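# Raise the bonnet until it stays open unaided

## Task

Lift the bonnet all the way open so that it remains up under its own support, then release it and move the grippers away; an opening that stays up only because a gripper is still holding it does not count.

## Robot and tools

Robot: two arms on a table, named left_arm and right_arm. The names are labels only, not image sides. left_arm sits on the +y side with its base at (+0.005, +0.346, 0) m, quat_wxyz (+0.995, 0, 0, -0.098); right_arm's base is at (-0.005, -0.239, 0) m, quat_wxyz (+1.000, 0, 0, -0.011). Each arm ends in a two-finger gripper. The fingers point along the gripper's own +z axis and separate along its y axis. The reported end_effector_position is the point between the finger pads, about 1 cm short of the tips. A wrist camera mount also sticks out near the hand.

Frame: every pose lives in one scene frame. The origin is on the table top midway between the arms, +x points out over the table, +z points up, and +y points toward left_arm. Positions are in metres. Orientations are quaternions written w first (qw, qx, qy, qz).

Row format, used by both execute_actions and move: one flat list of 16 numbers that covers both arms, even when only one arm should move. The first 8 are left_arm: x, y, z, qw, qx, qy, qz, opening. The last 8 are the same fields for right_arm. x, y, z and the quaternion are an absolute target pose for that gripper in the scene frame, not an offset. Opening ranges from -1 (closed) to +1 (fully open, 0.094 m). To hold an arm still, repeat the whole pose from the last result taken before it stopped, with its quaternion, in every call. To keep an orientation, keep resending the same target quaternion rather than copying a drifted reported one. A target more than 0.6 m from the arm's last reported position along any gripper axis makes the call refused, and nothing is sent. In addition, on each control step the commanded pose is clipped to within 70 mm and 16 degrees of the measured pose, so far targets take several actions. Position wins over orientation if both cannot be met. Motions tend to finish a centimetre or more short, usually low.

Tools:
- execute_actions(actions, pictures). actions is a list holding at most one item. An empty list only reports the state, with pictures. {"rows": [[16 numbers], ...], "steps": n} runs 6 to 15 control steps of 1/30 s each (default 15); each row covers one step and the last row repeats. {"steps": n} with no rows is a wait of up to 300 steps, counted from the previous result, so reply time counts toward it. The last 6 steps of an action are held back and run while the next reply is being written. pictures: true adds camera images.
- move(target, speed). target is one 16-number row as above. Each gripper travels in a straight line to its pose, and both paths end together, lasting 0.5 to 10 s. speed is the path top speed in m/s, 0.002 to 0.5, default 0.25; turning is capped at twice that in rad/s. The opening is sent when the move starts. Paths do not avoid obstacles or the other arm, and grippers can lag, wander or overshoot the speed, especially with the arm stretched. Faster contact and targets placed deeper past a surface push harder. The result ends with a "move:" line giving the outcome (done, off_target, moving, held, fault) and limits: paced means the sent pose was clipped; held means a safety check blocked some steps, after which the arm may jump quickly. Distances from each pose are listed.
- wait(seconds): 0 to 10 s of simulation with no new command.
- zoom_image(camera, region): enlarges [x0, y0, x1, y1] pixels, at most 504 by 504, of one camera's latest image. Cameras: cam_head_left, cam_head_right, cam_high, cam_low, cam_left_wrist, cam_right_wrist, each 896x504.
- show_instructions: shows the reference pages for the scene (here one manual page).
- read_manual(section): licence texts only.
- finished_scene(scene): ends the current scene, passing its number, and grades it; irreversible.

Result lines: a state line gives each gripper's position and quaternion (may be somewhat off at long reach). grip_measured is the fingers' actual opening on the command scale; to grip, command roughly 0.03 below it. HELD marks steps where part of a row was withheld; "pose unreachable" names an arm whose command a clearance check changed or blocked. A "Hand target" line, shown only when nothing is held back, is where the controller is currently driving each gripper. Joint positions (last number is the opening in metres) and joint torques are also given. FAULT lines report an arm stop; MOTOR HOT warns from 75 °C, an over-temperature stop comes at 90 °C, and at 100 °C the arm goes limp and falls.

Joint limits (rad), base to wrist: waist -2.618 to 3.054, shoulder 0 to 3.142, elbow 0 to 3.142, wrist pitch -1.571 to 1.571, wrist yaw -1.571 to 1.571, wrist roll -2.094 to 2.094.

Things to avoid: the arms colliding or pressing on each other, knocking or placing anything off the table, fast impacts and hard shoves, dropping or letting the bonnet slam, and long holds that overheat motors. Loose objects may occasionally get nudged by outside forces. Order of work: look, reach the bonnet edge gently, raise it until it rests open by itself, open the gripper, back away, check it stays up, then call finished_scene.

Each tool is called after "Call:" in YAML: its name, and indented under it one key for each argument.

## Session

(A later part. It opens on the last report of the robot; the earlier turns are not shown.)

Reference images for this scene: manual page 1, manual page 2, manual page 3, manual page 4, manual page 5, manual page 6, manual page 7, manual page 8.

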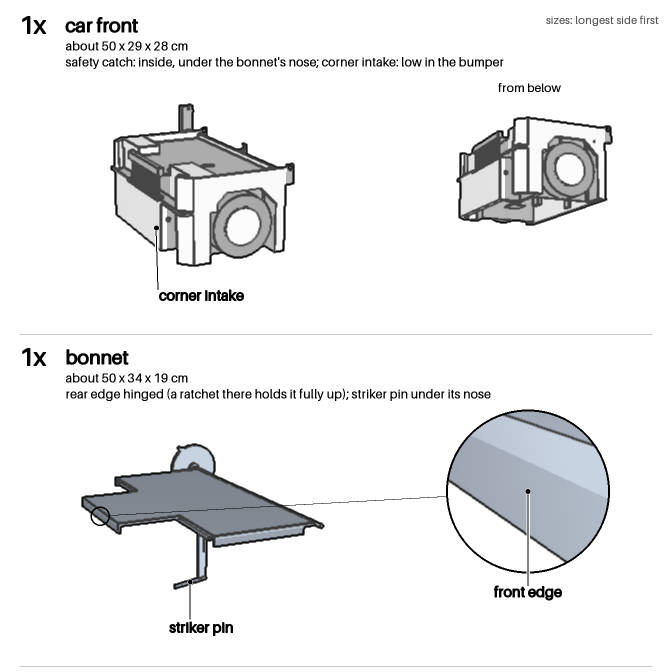

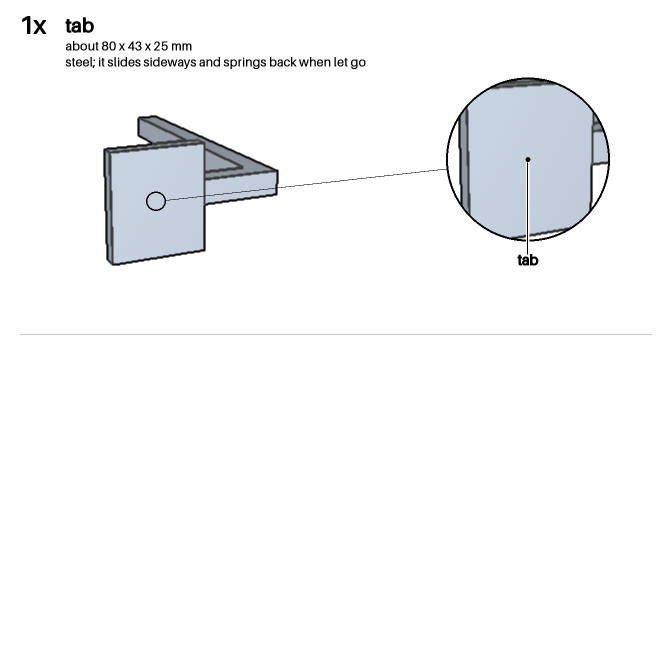

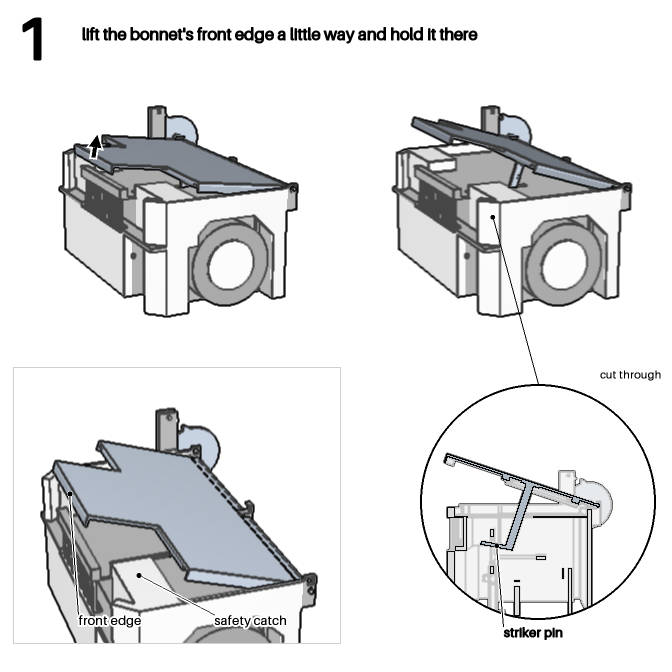

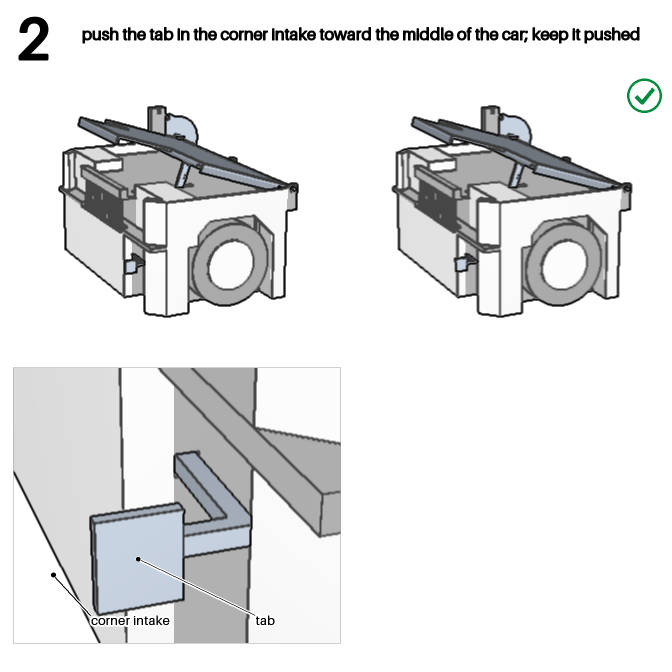

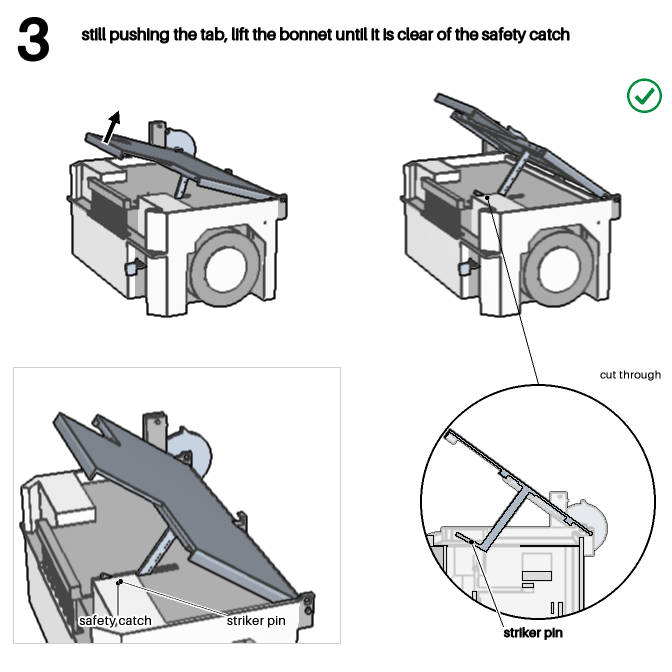

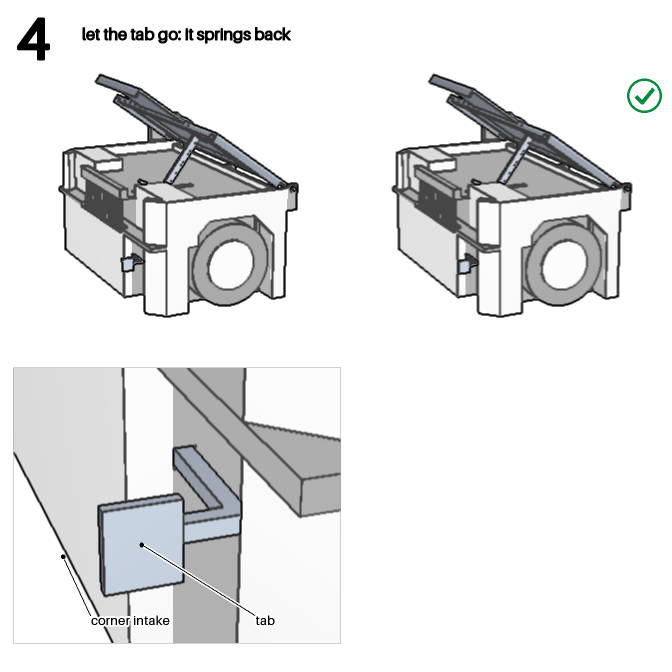

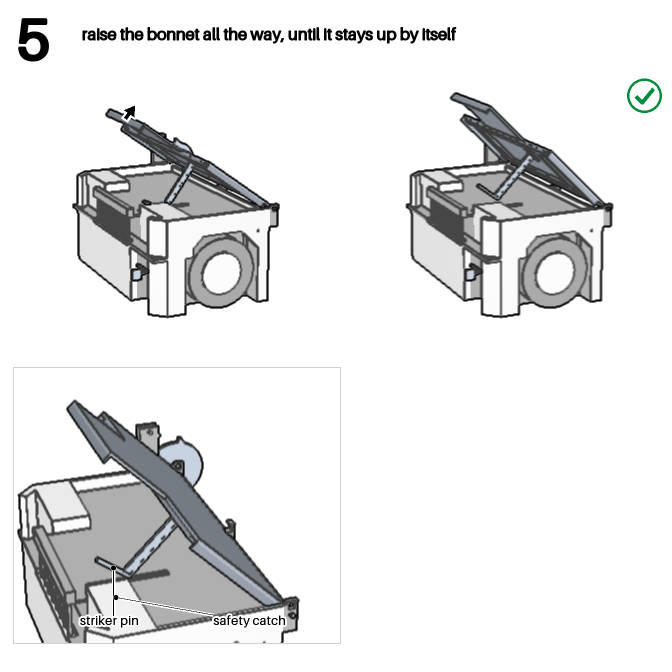

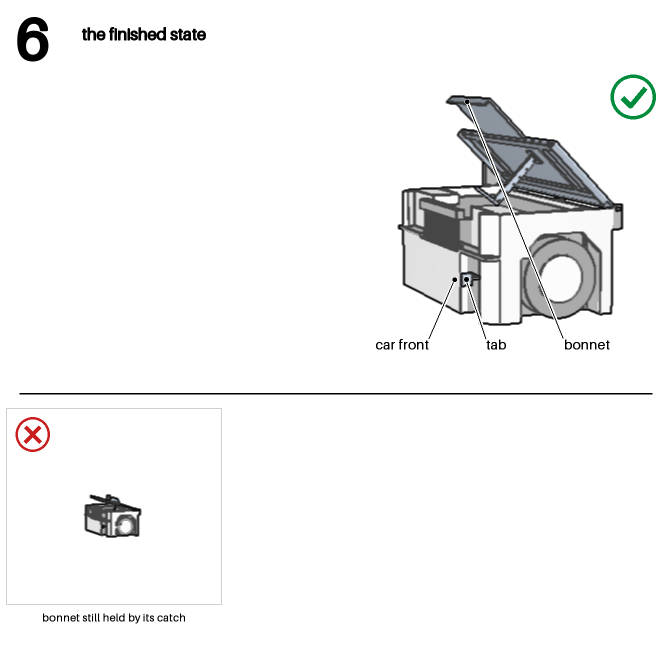

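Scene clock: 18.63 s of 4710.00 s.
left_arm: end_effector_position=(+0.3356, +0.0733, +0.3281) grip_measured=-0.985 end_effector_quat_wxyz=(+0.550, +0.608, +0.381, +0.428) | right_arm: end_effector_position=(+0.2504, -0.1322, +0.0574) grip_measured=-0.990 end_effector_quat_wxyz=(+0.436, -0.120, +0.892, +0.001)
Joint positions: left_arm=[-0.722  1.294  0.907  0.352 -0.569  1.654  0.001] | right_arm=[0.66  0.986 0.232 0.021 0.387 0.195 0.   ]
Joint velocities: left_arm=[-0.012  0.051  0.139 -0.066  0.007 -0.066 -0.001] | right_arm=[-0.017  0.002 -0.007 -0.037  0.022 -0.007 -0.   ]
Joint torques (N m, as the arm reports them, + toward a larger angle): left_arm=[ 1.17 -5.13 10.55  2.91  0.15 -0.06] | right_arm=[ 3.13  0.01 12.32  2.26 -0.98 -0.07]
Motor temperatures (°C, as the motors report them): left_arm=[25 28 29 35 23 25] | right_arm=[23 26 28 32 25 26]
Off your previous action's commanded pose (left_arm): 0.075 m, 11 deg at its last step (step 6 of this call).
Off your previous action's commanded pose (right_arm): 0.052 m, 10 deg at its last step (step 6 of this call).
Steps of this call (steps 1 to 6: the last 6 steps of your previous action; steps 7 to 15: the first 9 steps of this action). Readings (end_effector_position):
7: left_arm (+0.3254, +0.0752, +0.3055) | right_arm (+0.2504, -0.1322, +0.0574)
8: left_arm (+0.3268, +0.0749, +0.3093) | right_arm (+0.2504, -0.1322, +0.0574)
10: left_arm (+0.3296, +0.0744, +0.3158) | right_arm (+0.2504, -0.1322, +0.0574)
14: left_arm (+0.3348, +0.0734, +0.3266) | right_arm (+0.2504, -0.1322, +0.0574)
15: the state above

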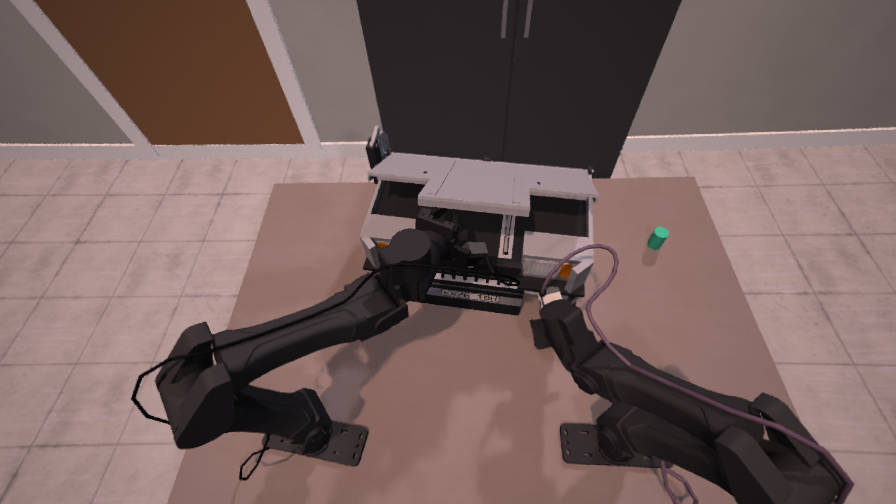

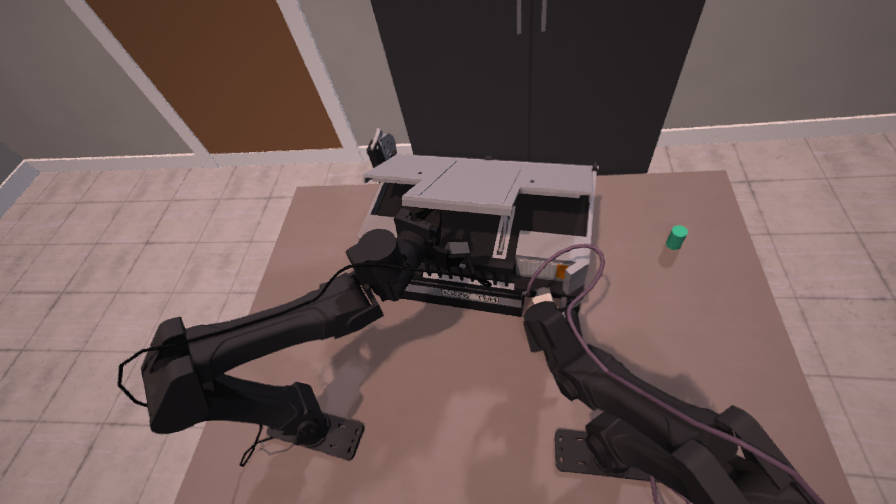

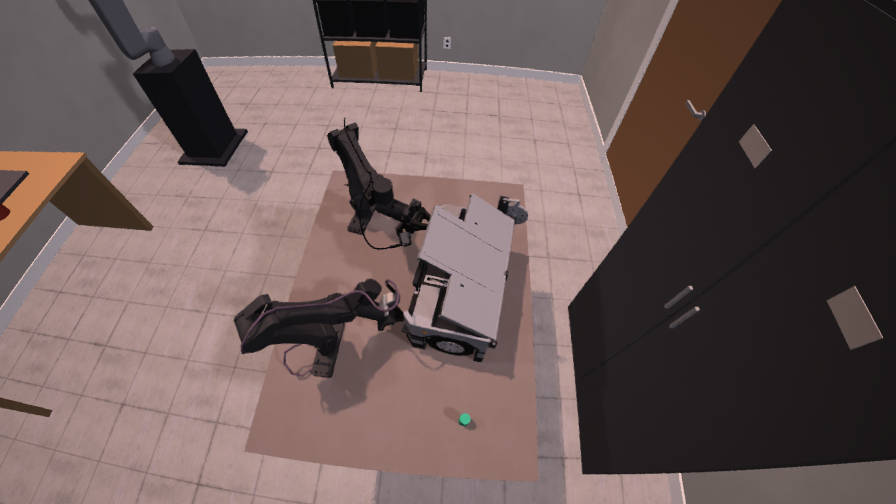

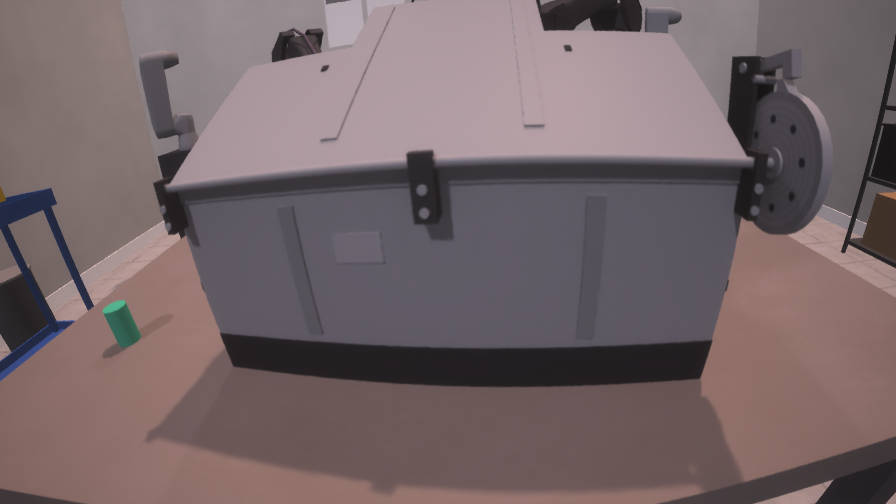

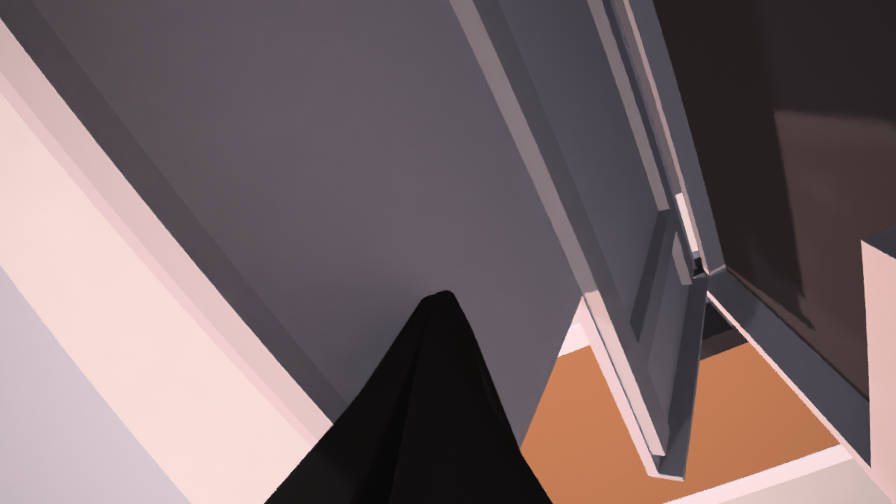

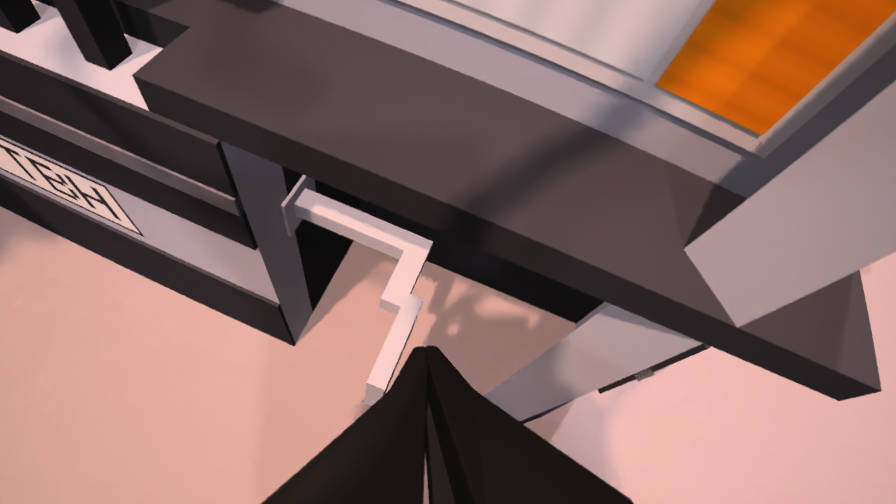

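Past the catch. Continue.

Call:
execute_actions:
  actions:
    - {"rows":[[0.346,0.07,0.387,0.61,0.545,0.382,0.428,-1,0.26,-0.085,0.076,0.455,-0.154,0.874,0.08,-1],[0.348,0.069,0.389,0.61,0.545,0.382,0.428,-1,0.26,-0.085,0.076,0.455,-0.154,0.874,0.08,-1],[0.35,0.069,0.391,0.61,0.545,0.382,0.428,-1,0.26,-0.085,0.076,0.455,-0.154,0.874,0.08,-1],[0.352,0.069,0.393,0.61,0.545,0.382,0.428,-1,0.26,-0.085,0.076,0.455,-0.154,0.874,0.08,-1],[0.354,0.068,0.395,0.61,0.545,0.382,0.428,-1,0.26,-0.085,0.076,0.455,-0.154,0.874,0.08,-1],[0.356,0.068,0.397,0.61,0.545,0.382,0.428,-1,0.26,-0.085,0.076,0.455,-0.154,0.874,0.08,-1],[0.358,0.068,0.399,0.61,0.545,0.382,0.428,-1,0.26,-0.085,0.076,0.455,-0.154,0.874,0.08,-1],[0.36,0.067,0.401,0.61,0.545,0.382,0.428,-1,0.26,-0.085,0.076,0.455,-0.154,0.874,0.08,-1],[0.362,0.067,0.403,0.61,0.545,0.382,0.428,-1,0.26,-0.085,0.076,0.455,-0.154,0.874,0.08,-1],[0.364,0.067,0.405,0.61,0.545,0.382,0.428,-1,0.26,-0.085,0.076,0.455,-0.154,0.874,0.08,-1],[0.366,0.066,0.407,0.61,0.545,0.382,0.428,-1,0.26,-0.085,0.076,0.455,-0.154,0.874,0.08,-1],[0.368,0.066,0.409,0.61,0.545,0.382,0.428,-1,0.26,-0.085,0.076,0.455,-0.154,0.874,0.08,-1],[0.37,0.066,0.411,0.61,0.545,0.382,0.428,-1,0.26,-0.085,0.076,0.455,-0.154,0.874,0.08,-1],[0.372,0.065,0.413,0.61,0.545,0.382,0.428,-1,0.26,-0.085,0.076,0.455,-0.154,0.874,0.08,-1],[0.374,0.065,0.415,0.61,0.545,0.382,0.428,-1,0.26,-0.085,0.076,0.455,-0.154,0.874,0.08,-1]],"steps":15}

Call:
execute_actions:
  actions:
    - {"rows":[[0.376,0.065,0.417,0.61,0.545,0.382,0.428,-1,0.259,-0.09,0.075,0.455,-0.154,0.874,0.08,-1],[0.378,0.065,0.419,0.61,0.545,0.382,0.428,-1,0.259,-0.095,0.074,0.455,-0.154,0.874,0.08,-1],[0.38,0.064,0.421,0.61,0.545,0.382,0.428,-1,0.258,-0.1,0.073,0.455,-0.154,0.874,0.08,-1],[0.382,0.064,0.423,0.61,0.545,0.382,0.428,-1,0.258,-0.105,0.072,0.455,-0.154,0.874,0.08,-1],[0.384,0.064,0.425,0.61,0.545,0.382,0.428,-1,0.257,-0.11,0.071,0.455,-0.154,0.874,0.08,-1],[0.386,0.064,0.427,0.61,0.545,0.382,0.428,-1,0.257,-0.115,0.07,0.455,-0.154,0.874,0.08,-1],[0.388,0.063,0.429,0.61,0.545,0.382,0.428,-1,0.256,-0.12,0.069,0.455,-0.154,0.874,0.08,-1],[0.39,0.063,0.431,0.61,0.545,0.382,0.428,-1,0.256,-0.125,0.068,0.455,-0.154,0.874,0.08,-1],[0.392,0.063,0.433,0.61,0.545,0.382,0.428,-1,0.255,-0.13,0.067,0.455,-0.154,0.874,0.08,-1],[0.394,0.063,0.435,0.61,0.545,0.382,0.428,-1,0.255,-0.135,0.066,0.455,-0.154,0.874,0.08,-1],[0.396,0.062,0.437,0.61,0.545,0.382,0.428,-1,0.254,-0.14,0.066,0.455,-0.154,0.874,0.08,-1],[0.398,0.062,0.439,0.61,0.545,0.382,0.428,-1,0.254,-0.145,0.066,0.455,-0.154,0.874,0.08,-1],[0.4,0.062,0.441,0.61,0.545,0.382,0.428,-1,0.253,-0.15,0.066,0.455,-0.154,0.874,0.08,-1],[0.402,0.062,0.443,0.61,0.545,0.382,0.428,-1,0.252,-0.154,0.066,0.455,-0.154,0.874,0.08,-1],[0.404,0.062,0.445,0.61,0.545,0.382,0.428,-1,0.252,-0.157,0.066,0.455,-0.154,0.874,0.08,-1]],"steps":15}

Call:
wait:
  seconds: 0.4

Scene clock: 19.73 s of 4710.00 s.
left_arm: end_effector_position=(+0.3479, +0.0705, +0.3459) grip_measured=-0.985 end_effector_quat_wxyz=(+0.555, +0.602, +0.383, +0.428) | right_arm: end_effector_position=(+0.2504, -0.1322, +0.0574) grip_measured=-0.990 end_effector_quat_wxyz=(+0.436, -0.120, +0.892, +0.001)
Joint positions: left_arm=[-0.694  1.327  0.992  0.312 -0.542  1.65   0.001] | right_arm=[0.66  0.986 0.232 0.021 0.387 0.195 0.   ]
Joint velocities: left_arm=[ 0.125  0.178  0.369 -0.125  0.11  -0.022  0.   ] | right_arm=[-0.002  0.012 -0.017  0.037 -0.037 -0.081  0.   ]
Joint torques (N m, as the arm reports them, + toward a larger angle): left_arm=[ 1.66 -5.03 10.46  2.87  0.12 -0.06] | right_arm=[ 3.13  0.02 12.31  2.26 -0.98 -0.07]
Motor temperatures (°C, as the motors report them): left_arm=[25 28 29 36 23 25] | right_arm=[23 26 28 32 25 26]
Off your previous action's commanded pose (left_arm): 0.056 m, 10 deg at its last step (step 6 of this call).
Off your previous action's commanded pose (right_arm): 0.052 m, 10 deg at its last step (step 6 of this call).
Steps of this call (steps 1 to 6: the last 6 steps of your previous action; steps 7 to 24: nothing new was sent; steps 25 to 33: the first 9 steps of this action). Readings (end_effector_position):
25: left_arm (+0.3367, +0.0732, +0.3298) | right_arm (+0.2504, -0.1322, +0.0574)
26: left_arm (+0.3369, +0.0731, +0.3303) | right_arm (+0.2504, -0.1322, +0.0574)
28: left_arm (+0.3388, +0.0724, +0.3322) | right_arm (+0.2504, -0.1322, +0.0574)
32: left_arm (+0.3459, +0.0709, +0.3428) | right_arm (+0.2504, -0.1322, +0.0574)
33: the state above

Scene clock: 20.23 s of 4710.00 s.
left_arm: end_effector_position=(+0.3798, +0.0654, +0.3855) grip_measured=-0.985 end_effector_quat_wxyz=(+0.562, +0.592, +0.385, +0.430) | right_arm: end_effector_position=(+0.2542, -0.1408, +0.0591) grip_measured=-0.990 end_effector_quat_wxyz=(+0.437, -0.122, +0.891, +0.026)
Joint positions: left_arm=[-0.626  1.42   1.201  0.221 -0.48   1.647  0.001] | right_arm=[0.543 0.936 0.212 0.034 0.254 0.129 0.   ]
Joint velocities: left_arm=[ 0.11   0.198  0.388 -0.227  0.081 -0.022  0.   ] | right_arm=[-0.725 -0.452 -0.252  0.095 -0.755 -0.359 -0.   ]
Joint torques (N m, as the arm reports them, + toward a larger angle): left_arm=[ 1.61 -5.59 10.06  2.83  0.17 -0.16] | right_arm=[-0.06 -2.49  7.26  2.11 -0.12 -0.11]
Motor temperatures (°C, as the motors report them): left_arm=[25 28 29 36 23 25] | right_arm=[23 26 28 32 25 26]
Off your previous action's commanded pose (left_arm): 0.053 m, 8 deg at its last step (step 6 of this call).
Off your previous action's commanded pose (right_arm): 0.052 m, 10 deg at its last step (step 6 of this call).
Steps of this call (steps 1 to 6: the last 6 steps of your previous action; steps 7 to 15: the first 9 steps of this action). Readings (end_effector_position):
7: left_arm (+0.3629, +0.0679, +0.3660) | right_arm (+0.2504, -0.1322, +0.0574)
8: left_arm (+0.3648, +0.0675, +0.3684) | right_arm (+0.2504, -0.1324, +0.0573)
10: left_arm (+0.3689, +0.0670, +0.3734) | right_arm (+0.2510, -0.1328, +0.0572)
14: left_arm (+0.3775, +0.0657, +0.3830) | right_arm (+0.2537, -0.1378, +0.0587)
15: the state above

Scene clock: 20.83 s of 4710.00 s.
left_arm: end_effector_position=(+0.3904, +0.0609, +0.3913) grip_measured=-0.985 end_effector_quat_wxyz=(+0.551, +0.610, +0.384, +0.420) | right_arm: end_effector_position=(+0.2568, -0.1519, +0.0726) grip_measured=-0.990 end_effector_quat_wxyz=(+0.463, -0.143, +0.871, +0.075)
Joint positions: left_arm=[-0.602  1.46   1.3    0.116 -0.44   1.642  0.001] | right_arm=[ 0.334  0.808  0.169  0.045 -0.01  -0.009  0.   ]
Joint velocities: left_arm=[ 0.007 -0.002 -0.012 -0.051 -0.022 -0.022 -0.   ] | right_arm=[-0.027 -0.007 -0.007 -0.022 -0.081 -0.051  0.001]
Joint torques (N m, as the arm reports them, + toward a larger angle): left_arm=[ 2.28 -5.01 10.54  3.16  0.17 -0.15] | right_arm=[-0.85 -1.43  6.69  1.83 -0.06 -0.07]
Motor temperatures (°C, as the motors report them): left_arm=[25 28 30 36 23 25] | right_arm=[23 26 28 32 25 26]
Hand target (left_arm): +0.398, +0.067, +0.443; +0.610, +0.546, +0.380, +0.431
Hand target (right_arm): +0.252, -0.154, +0.066; +0.458, -0.146, +0.874, +0.075
Off the commanded pose (left_arm): 0.055 m, 10 deg.
Off the commanded pose (right_arm): 0.010 m, 2 deg.
Kept back: nothing.
Steps of this call (steps 1 to 6: the last 6 steps of your previous action; steps 7 to 18: nothing new was sent). Readings (end_effector_position):
1: left_arm (+0.3820, +0.0651, +0.3876) | right_arm (+0.2547, -0.1436, +0.0595)
2: left_arm (+0.3841, +0.0647, +0.3900) | right_arm (+0.2550, -0.1460, +0.0602)
4: left_arm (+0.3885, +0.0640, +0.3940) | right_arm (+0.2563, -0.1512, +0.0635)
8: left_arm (+0.3900, +0.0617, +0.3920) | right_arm (+0.2593, -0.1606, +0.0719)
18: the state above

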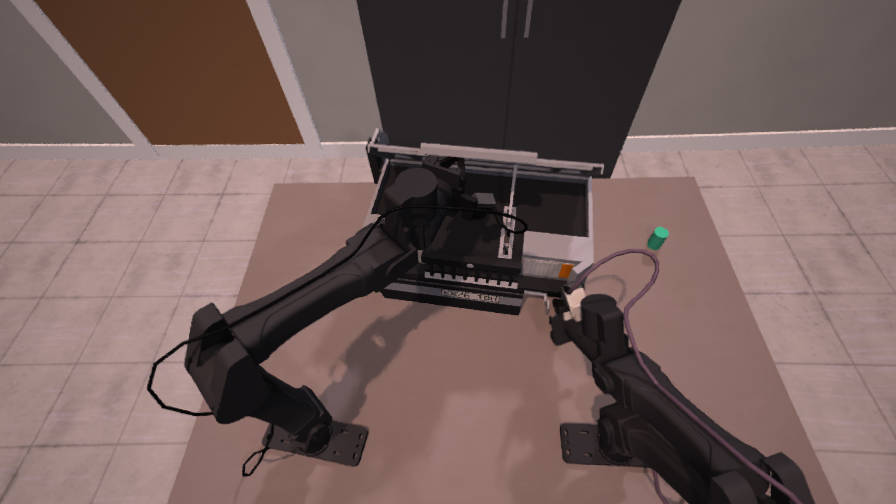

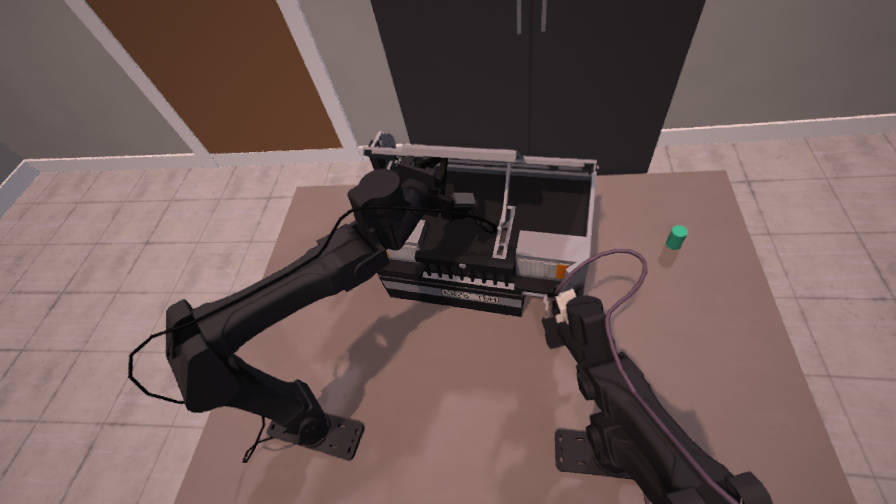

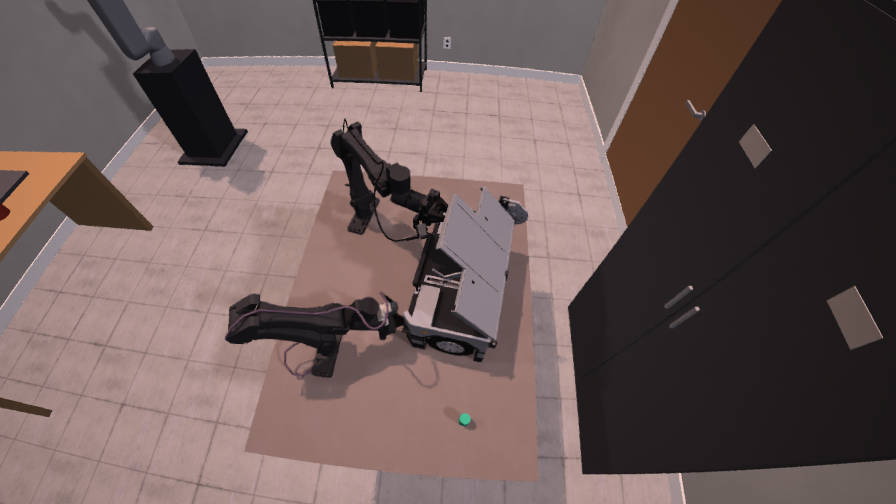

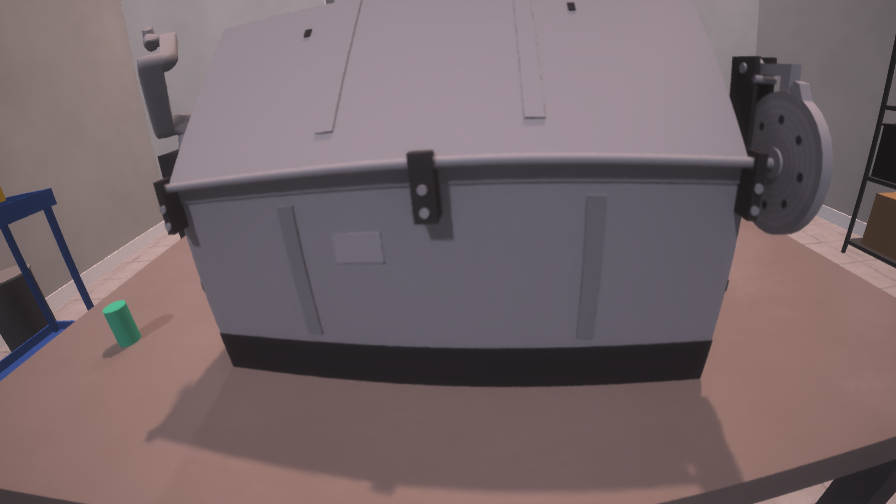

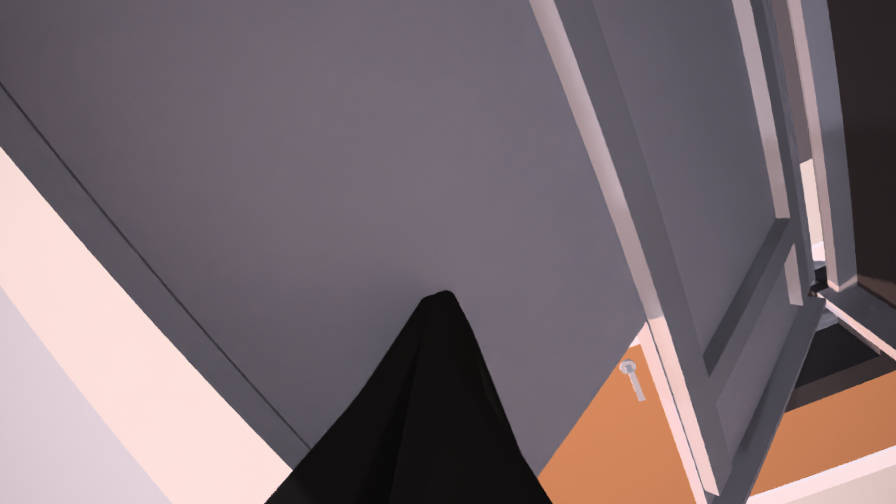

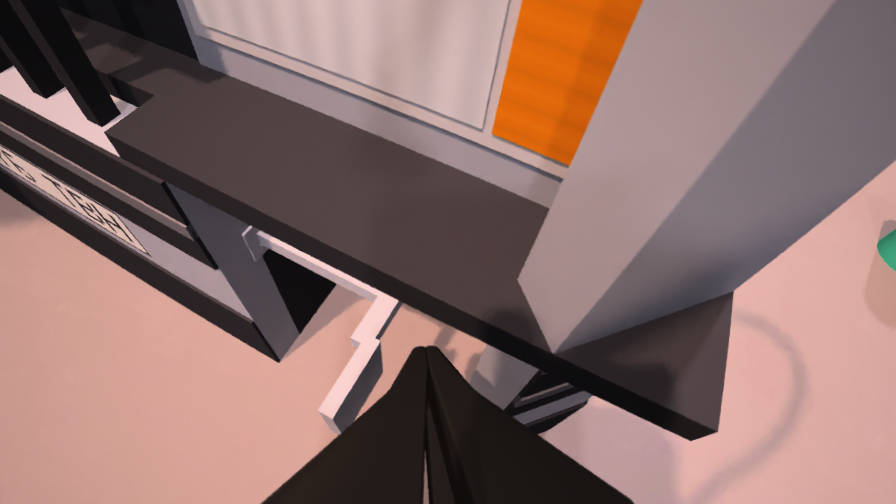

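Pawl dropped. Lower gently.

Call:
execute_actions:
  actions:
    - {"rows":[[0.402,0.062,0.442,0.61,0.545,0.382,0.428,-1,0.252,-0.157,0.066,0.455,-0.154,0.874,0.08,-1],[0.4,0.062,0.439,0.61,0.545,0.382,0.428,-1,0.252,-0.157,0.066,0.455,-0.154,0.874,0.08,-1],[0.399,0.062,0.436,0.61,0.545,0.382,0.428,-1,0.252,-0.157,0.066,0.455,-0.154,0.874,0.08,-1],[0.398,0.062,0.433,0.61,0.545,0.382,0.428,-1,0.252,-0.157,0.066,0.455,-0.154,0.874,0.08,-1],[0.397,0.062,0.43,0.61,0.545,0.382,0.428,-1,0.252,-0.157,0.066,0.455,-0.154,0.874,0.08,-1],[0.396,0.062,0.427,0.61,0.545,0.382,0.428,-1,0.252,-0.157,0.066,0.455,-0.154,0.874,0.08,-1],[0.395,0.062,0.424,0.61,0.545,0.382,0.428,-1,0.252,-0.157,0.066,0.455,-0.154,0.874,0.08,-1],[0.394,0.062,0.421,0.61,0.545,0.382,0.428,-1,0.252,-0.157,0.066,0.455,-0.154,0.874,0.08,-1],[0.393,0.062,0.418,0.61,0.545,0.382,0.428,-1,0.252,-0.157,0.066,0.455,-0.154,0.874,0.08,-1],[0.392,0.062,0.415,0.61,0.545,0.382,0.428,-1,0.252,-0.157,0.066,0.455,-0.154,0.874,0.08,-1],[0.391,0.062,0.412,0.61,0.545,0.382,0.428,-1,0.252,-0.157,0.066,0.455,-0.154,0.874,0.08,-1],[0.39,0.062,0.409,0.61,0.545,0.382,0.428,-1,0.252,-0.157,0.066,0.455,-0.154,0.874,0.08,-1],[0.389,0.062,0.406,0.61,0.545,0.382,0.428,-1,0.252,-0.157,0.066,0.455,-0.154,0.874,0.08,-1],[0.388,0.062,0.403,0.61,0.545,0.382,0.428,-1,0.252,-0.157,0.066,0.455,-0.154,0.874,0.08,-1],[0.387,0.062,0.4,0.61,0.545,0.382,0.428,-1,0.252,-0.157,0.066,0.455,-0.154,0.874,0.08,-1]],"steps":15}

Call:
execute_actions:
  actions:
    - {"rows":[[0.385,0.062,0.397,0.61,0.545,0.382,0.428,-1,0.252,-0.157,0.066,0.455,-0.154,0.874,0.08,-1],[0.383,0.062,0.394,0.61,0.545,0.382,0.428,-1,0.252,-0.157,0.066,0.455,-0.154,0.874,0.08,-1],[0.381,0.063,0.391,0.61,0.545,0.382,0.428,-1,0.252,-0.157,0.066,0.455,-0.154,0.874,0.08,-1],[0.379,0.063,0.388,0.61,0.545,0.382,0.428,-1,0.252,-0.157,0.066,0.455,-0.154,0.874,0.08,-1],[0.377,0.064,0.385,0.61,0.545,0.382,0.428,-1,0.252,-0.157,0.066,0.455,-0.154,0.874,0.08,-1],[0.375,0.064,0.382,0.61,0.545,0.382,0.428,-1,0.252,-0.157,0.066,0.455,-0.154,0.874,0.08,-1],[0.373,0.065,0.379,0.61,0.545,0.382,0.428,-1,0.252,-0.157,0.066,0.455,-0.154,0.874,0.08,-1],[0.371,0.065,0.376,0.61,0.545,0.382,0.428,-1,0.252,-0.157,0.066,0.455,-0.154,0.874,0.08,-1],[0.369,0.066,0.373,0.61,0.545,0.382,0.428,-1,0.252,-0.157,0.066,0.455,-0.154,0.874,0.08,-1],[0.367,0.066,0.37,0.61,0.545,0.382,0.428,-1,0.252,-0.157,0.066,0.455,-0.154,0.874,0.08,-1],[0.365,0.067,0.367,0.61,0.545,0.382,0.428,-1,0.252,-0.157,0.066,0.455,-0.154,0.874,0.08,-1],[0.363,0.067,0.364,0.61,0.545,0.382,0.428,-1,0.252,-0.157,0.066,0.455,-0.154,0.874,0.08,-1],[0.361,0.068,0.361,0.61,0.545,0.382,0.428,-1,0.252,-0.157,0.066,0.455,-0.154,0.874,0.08,-1],[0.359,0.068,0.358,0.61,0.545,0.382,0.428,-1,0.252,-0.157,0.066,0.455,-0.154,0.874,0.08,-1],[0.357,0.069,0.355,0.61,0.545,0.382,0.428,-1,0.252,-0.157,0.066,0.455,-0.154,0.874,0.08,-1]],"steps":15}

Call:
move:
  target: [0.24,0.12,0.30,0.61,0.545,0.382,0.428,-1,0.21,-0.175,0.10,0.455,-0.154,0.874,0.08,-1]
  speed: 0.15

Scene clock: 22.17 s of 4710.00 s.
left_arm: end_effector_position=(+0.3908, +0.0606, +0.3897) grip_measured=-0.985 end_effector_quat_wxyz=(+0.558, +0.603, +0.385, +0.420) | right_arm: end_effector_position=(+0.2576, -0.1545, +0.0728) grip_measured=-0.990 end_effector_quat_wxyz=(+0.463, -0.150, +0.870, +0.080)
Joint positions: left_arm=[-0.602  1.46   1.279  0.154 -0.439  1.636  0.001] | right_arm=[ 0.291  0.808  0.169  0.045 -0.061 -0.04   0.   ]
Joint velocities: left_arm=[-0.002  0.002 -0.252  0.52  -0.066  0.022 -0.   ] | right_arm=[-0.017 -0.012 -0.012 -0.081 -0.125 -0.051 -0.001]
Joint torques (N m, as the arm reports them, + toward a larger angle): left_arm=[ 0.39 -6.69  5.82  2.74 -0.04 -0.17] | right_arm=[-0.86 -1.38  7.2   1.73 -0.1  -0.08]
Motor temperatures (°C, as the motors report them): left_arm=[25 28 30 37 23 25] | right_arm=[23 26 28 32 25 26]
Steps of this call (steps 1 to 31: nothing new was sent; steps 32 to 40: the first 9 steps of this action). Readings (end_effector_position):
32: left_arm (+0.3904, +0.0609, +0.3913) | right_arm (+0.2564, -0.1508, +0.0726)
33: left_arm (+0.3904, +0.0609, +0.3913) | right_arm (+0.2570, -0.1525, +0.0726)
35: left_arm (+0.3904, +0.0609, +0.3913) | right_arm (+0.2580, -0.1555, +0.0727)
39: left_arm (+0.3907, +0.0607, +0.3902) | right_arm (+0.2578, -0.1549, +0.0728)
40: the state above

Scene clock: 22.67 s of 4710.00 s.
left_arm: end_effector_position=(+0.3810, +0.0600, +0.3567) grip_measured=-0.985 end_effector_quat_wxyz=(+0.580, +0.580, +0.383, +0.425) | right_arm: end_effector_position=(+0.2572, -0.1533, +0.0728) grip_measured=-0.990 end_effector_quat_wxyz=(+0.463, -0.154, +0.869, +0.082)
Joint positions: left_arm=[-0.627  1.443  1.074  0.406 -0.467  1.636  0.001] | right_arm=[ 0.29   0.808  0.169  0.045 -0.069 -0.047  0.   ]
Joint velocities: left_arm=[-0.1   -0.168 -0.471  0.491 -0.183 -0.037 -0.   ] | right_arm=[-0.027 -0.022  0.002 -0.007 -0.037 -0.022  0.001]
Joint torques (N m, as the arm reports them, + toward a larger angle): left_arm=[-0.94 -8.6   4.98  2.09 -0.02 -0.09] | right_arm=[-0.91 -1.34  7.21  1.73 -0.11 -0.06]
Motor temperatures (°C, as the motors report them): left_arm=[25 28 30 37 23 25] | right_arm=[23 26 28 32 25 26]
Off your previous action's commanded pose (left_arm): 0.020 m, 7 deg at its last step (step 6 of this call).
Off your previous action's commanded pose (right_arm): 0.009 m, 1 deg at its last step (step 6 of this call).
Steps of this call (steps 1 to 6: the last 6 steps of your previous action; steps 7 to 15: the first 9 steps of this action). Readings (end_effector_position):
7: left_arm (+0.3890, +0.0577, +0.3765) | right_arm (+0.2573, -0.1534, +0.0728)
8: left_arm (+0.3881, +0.0568, +0.3719) | right_arm (+0.2572, -0.1533, +0.0728)
10: left_arm (+0.3870, +0.0564, +0.3656) | right_arm (+0.2573, -0.1534, +0.0728)
14: left_arm (+0.3829, +0.0594, +0.3583) | right_arm (+0.2572, -0.1533, +0.0728)
15: the state above

Scene clock: 25.03 s of 4710.00 s.
left_arm: end_effector_position=(+0.2446, +0.1140, +0.2955) grip_measured=-0.985 end_effector_quat_wxyz=(+0.601, +0.555, +0.381, +0.431) | right_arm: end_effector_position=(+0.2125, -0.1719, +0.0887) grip_measured=-0.990 end_effector_quat_wxyz=(+0.445, -0.154, +0.878, +0.081)
Joint positions: left_arm=[-0.979  0.988  0.466  0.661 -0.823  1.693  0.001] | right_arm=[ 0.215  0.395  0.216 -0.459 -0.131 -0.089  0.   ]
Joint velocities: left_arm=[-0.022 -0.007 -0.012 -0.022 -0.051  0.037  0.001] | right_arm=[ 0.007  0.002  0.027 -0.081  0.007 -0.037 -0.001]
Joint torques (N m, as the arm reports them, + toward a larger angle): left_arm=[-0.79 -4.24  4.47  1.92  0.04  0.06] | right_arm=[-0.97  0.46 11.52  1.6  -0.06 -0.03]
Motor temperatures (°C, as the motors report them): left_arm=[25 28 30 37 23 25] | right_arm=[23 26 28 32 25 26]
Hand target (left_arm): +0.240, +0.118, +0.299; +0.610, +0.545, +0.382, +0.429
Hand target (right_arm): +0.213, -0.173, +0.100; +0.455, -0.153, +0.874, +0.081
Off your previous action's commanded pose (left_arm): 0.016 m, 4 deg at its last step (step 6 of this call).
Off your previous action's commanded pose (right_arm): 0.009 m, 1 deg at its last step (step 6 of this call).
Off the commanded pose (left_arm): 0.009 m, 2 deg.
Off the commanded pose (right_arm): 0.012 m, 1 deg.
Kept back: nothing.
move: off_target (right_arm)

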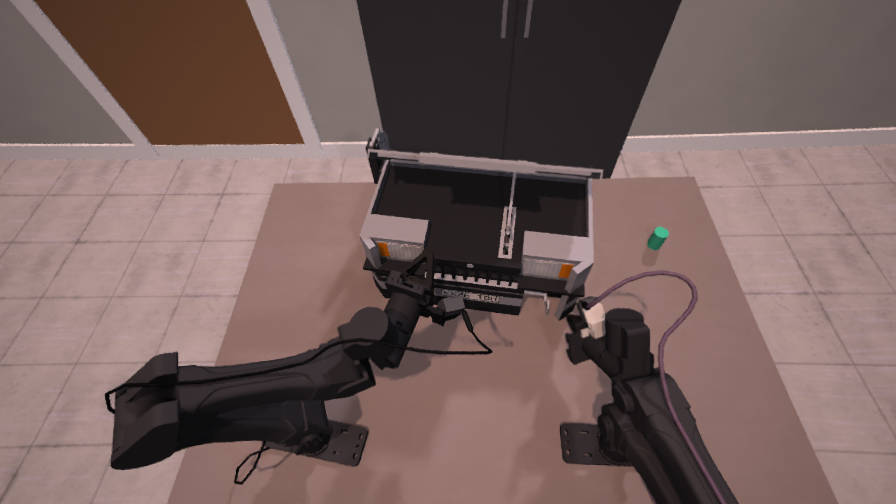

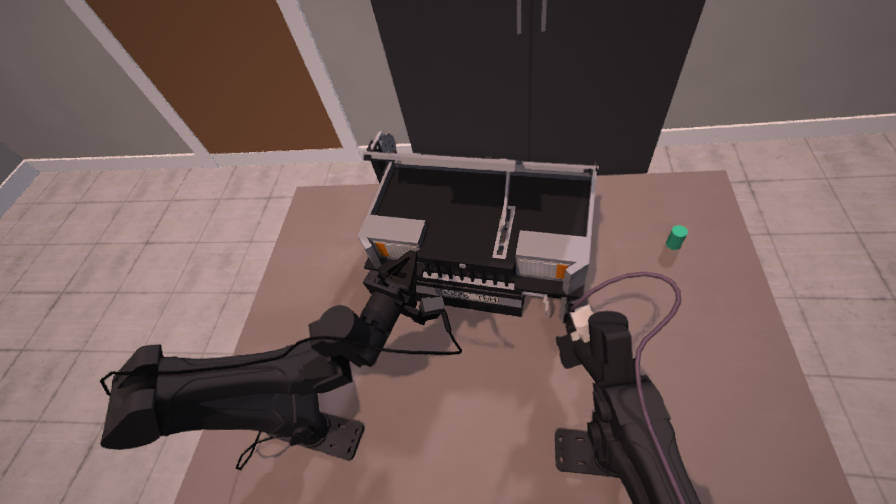

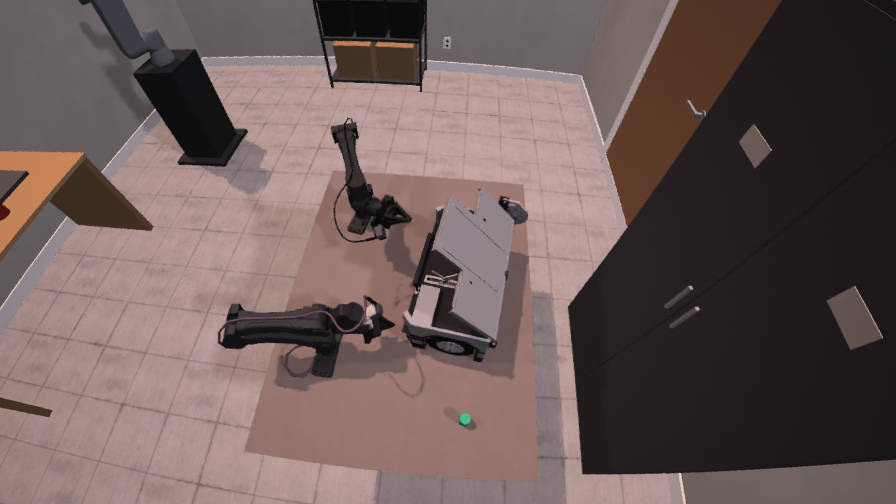

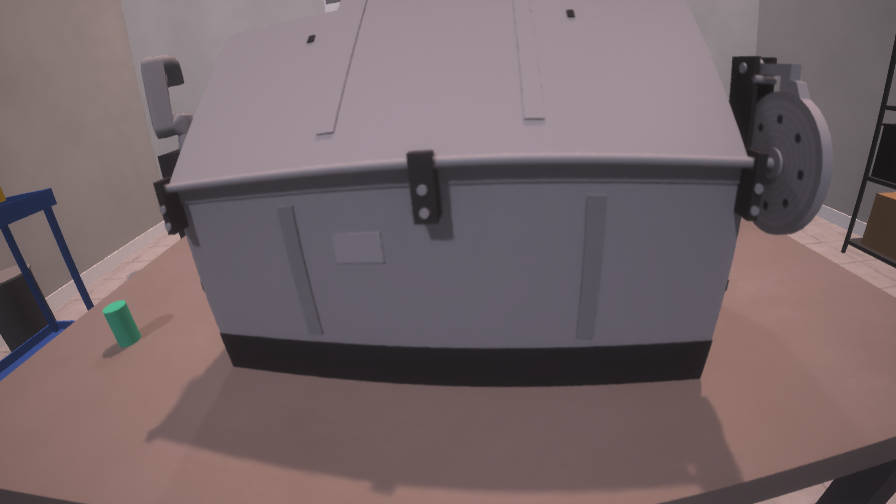

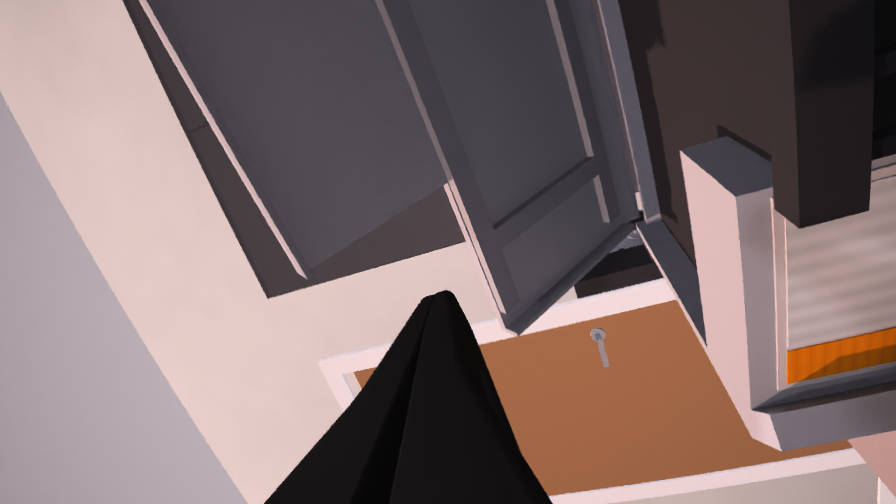

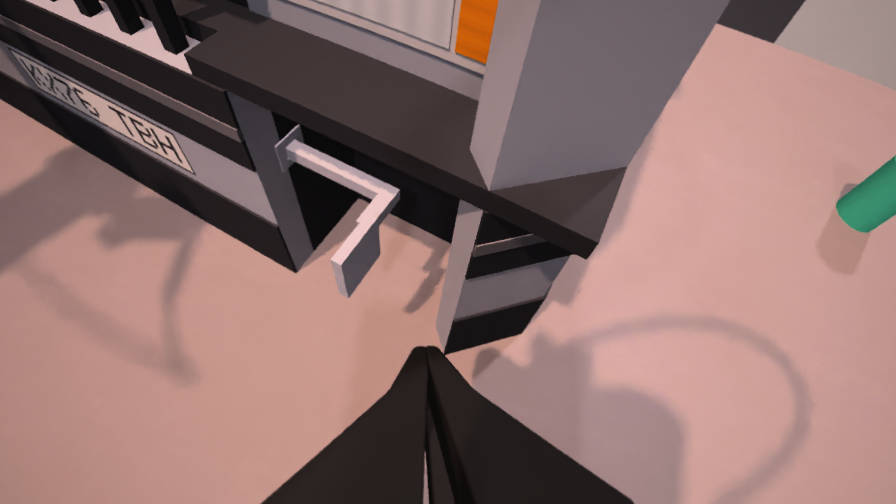

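Call:
finished_scene:
  scene: 2

The scene is finished: the task was done.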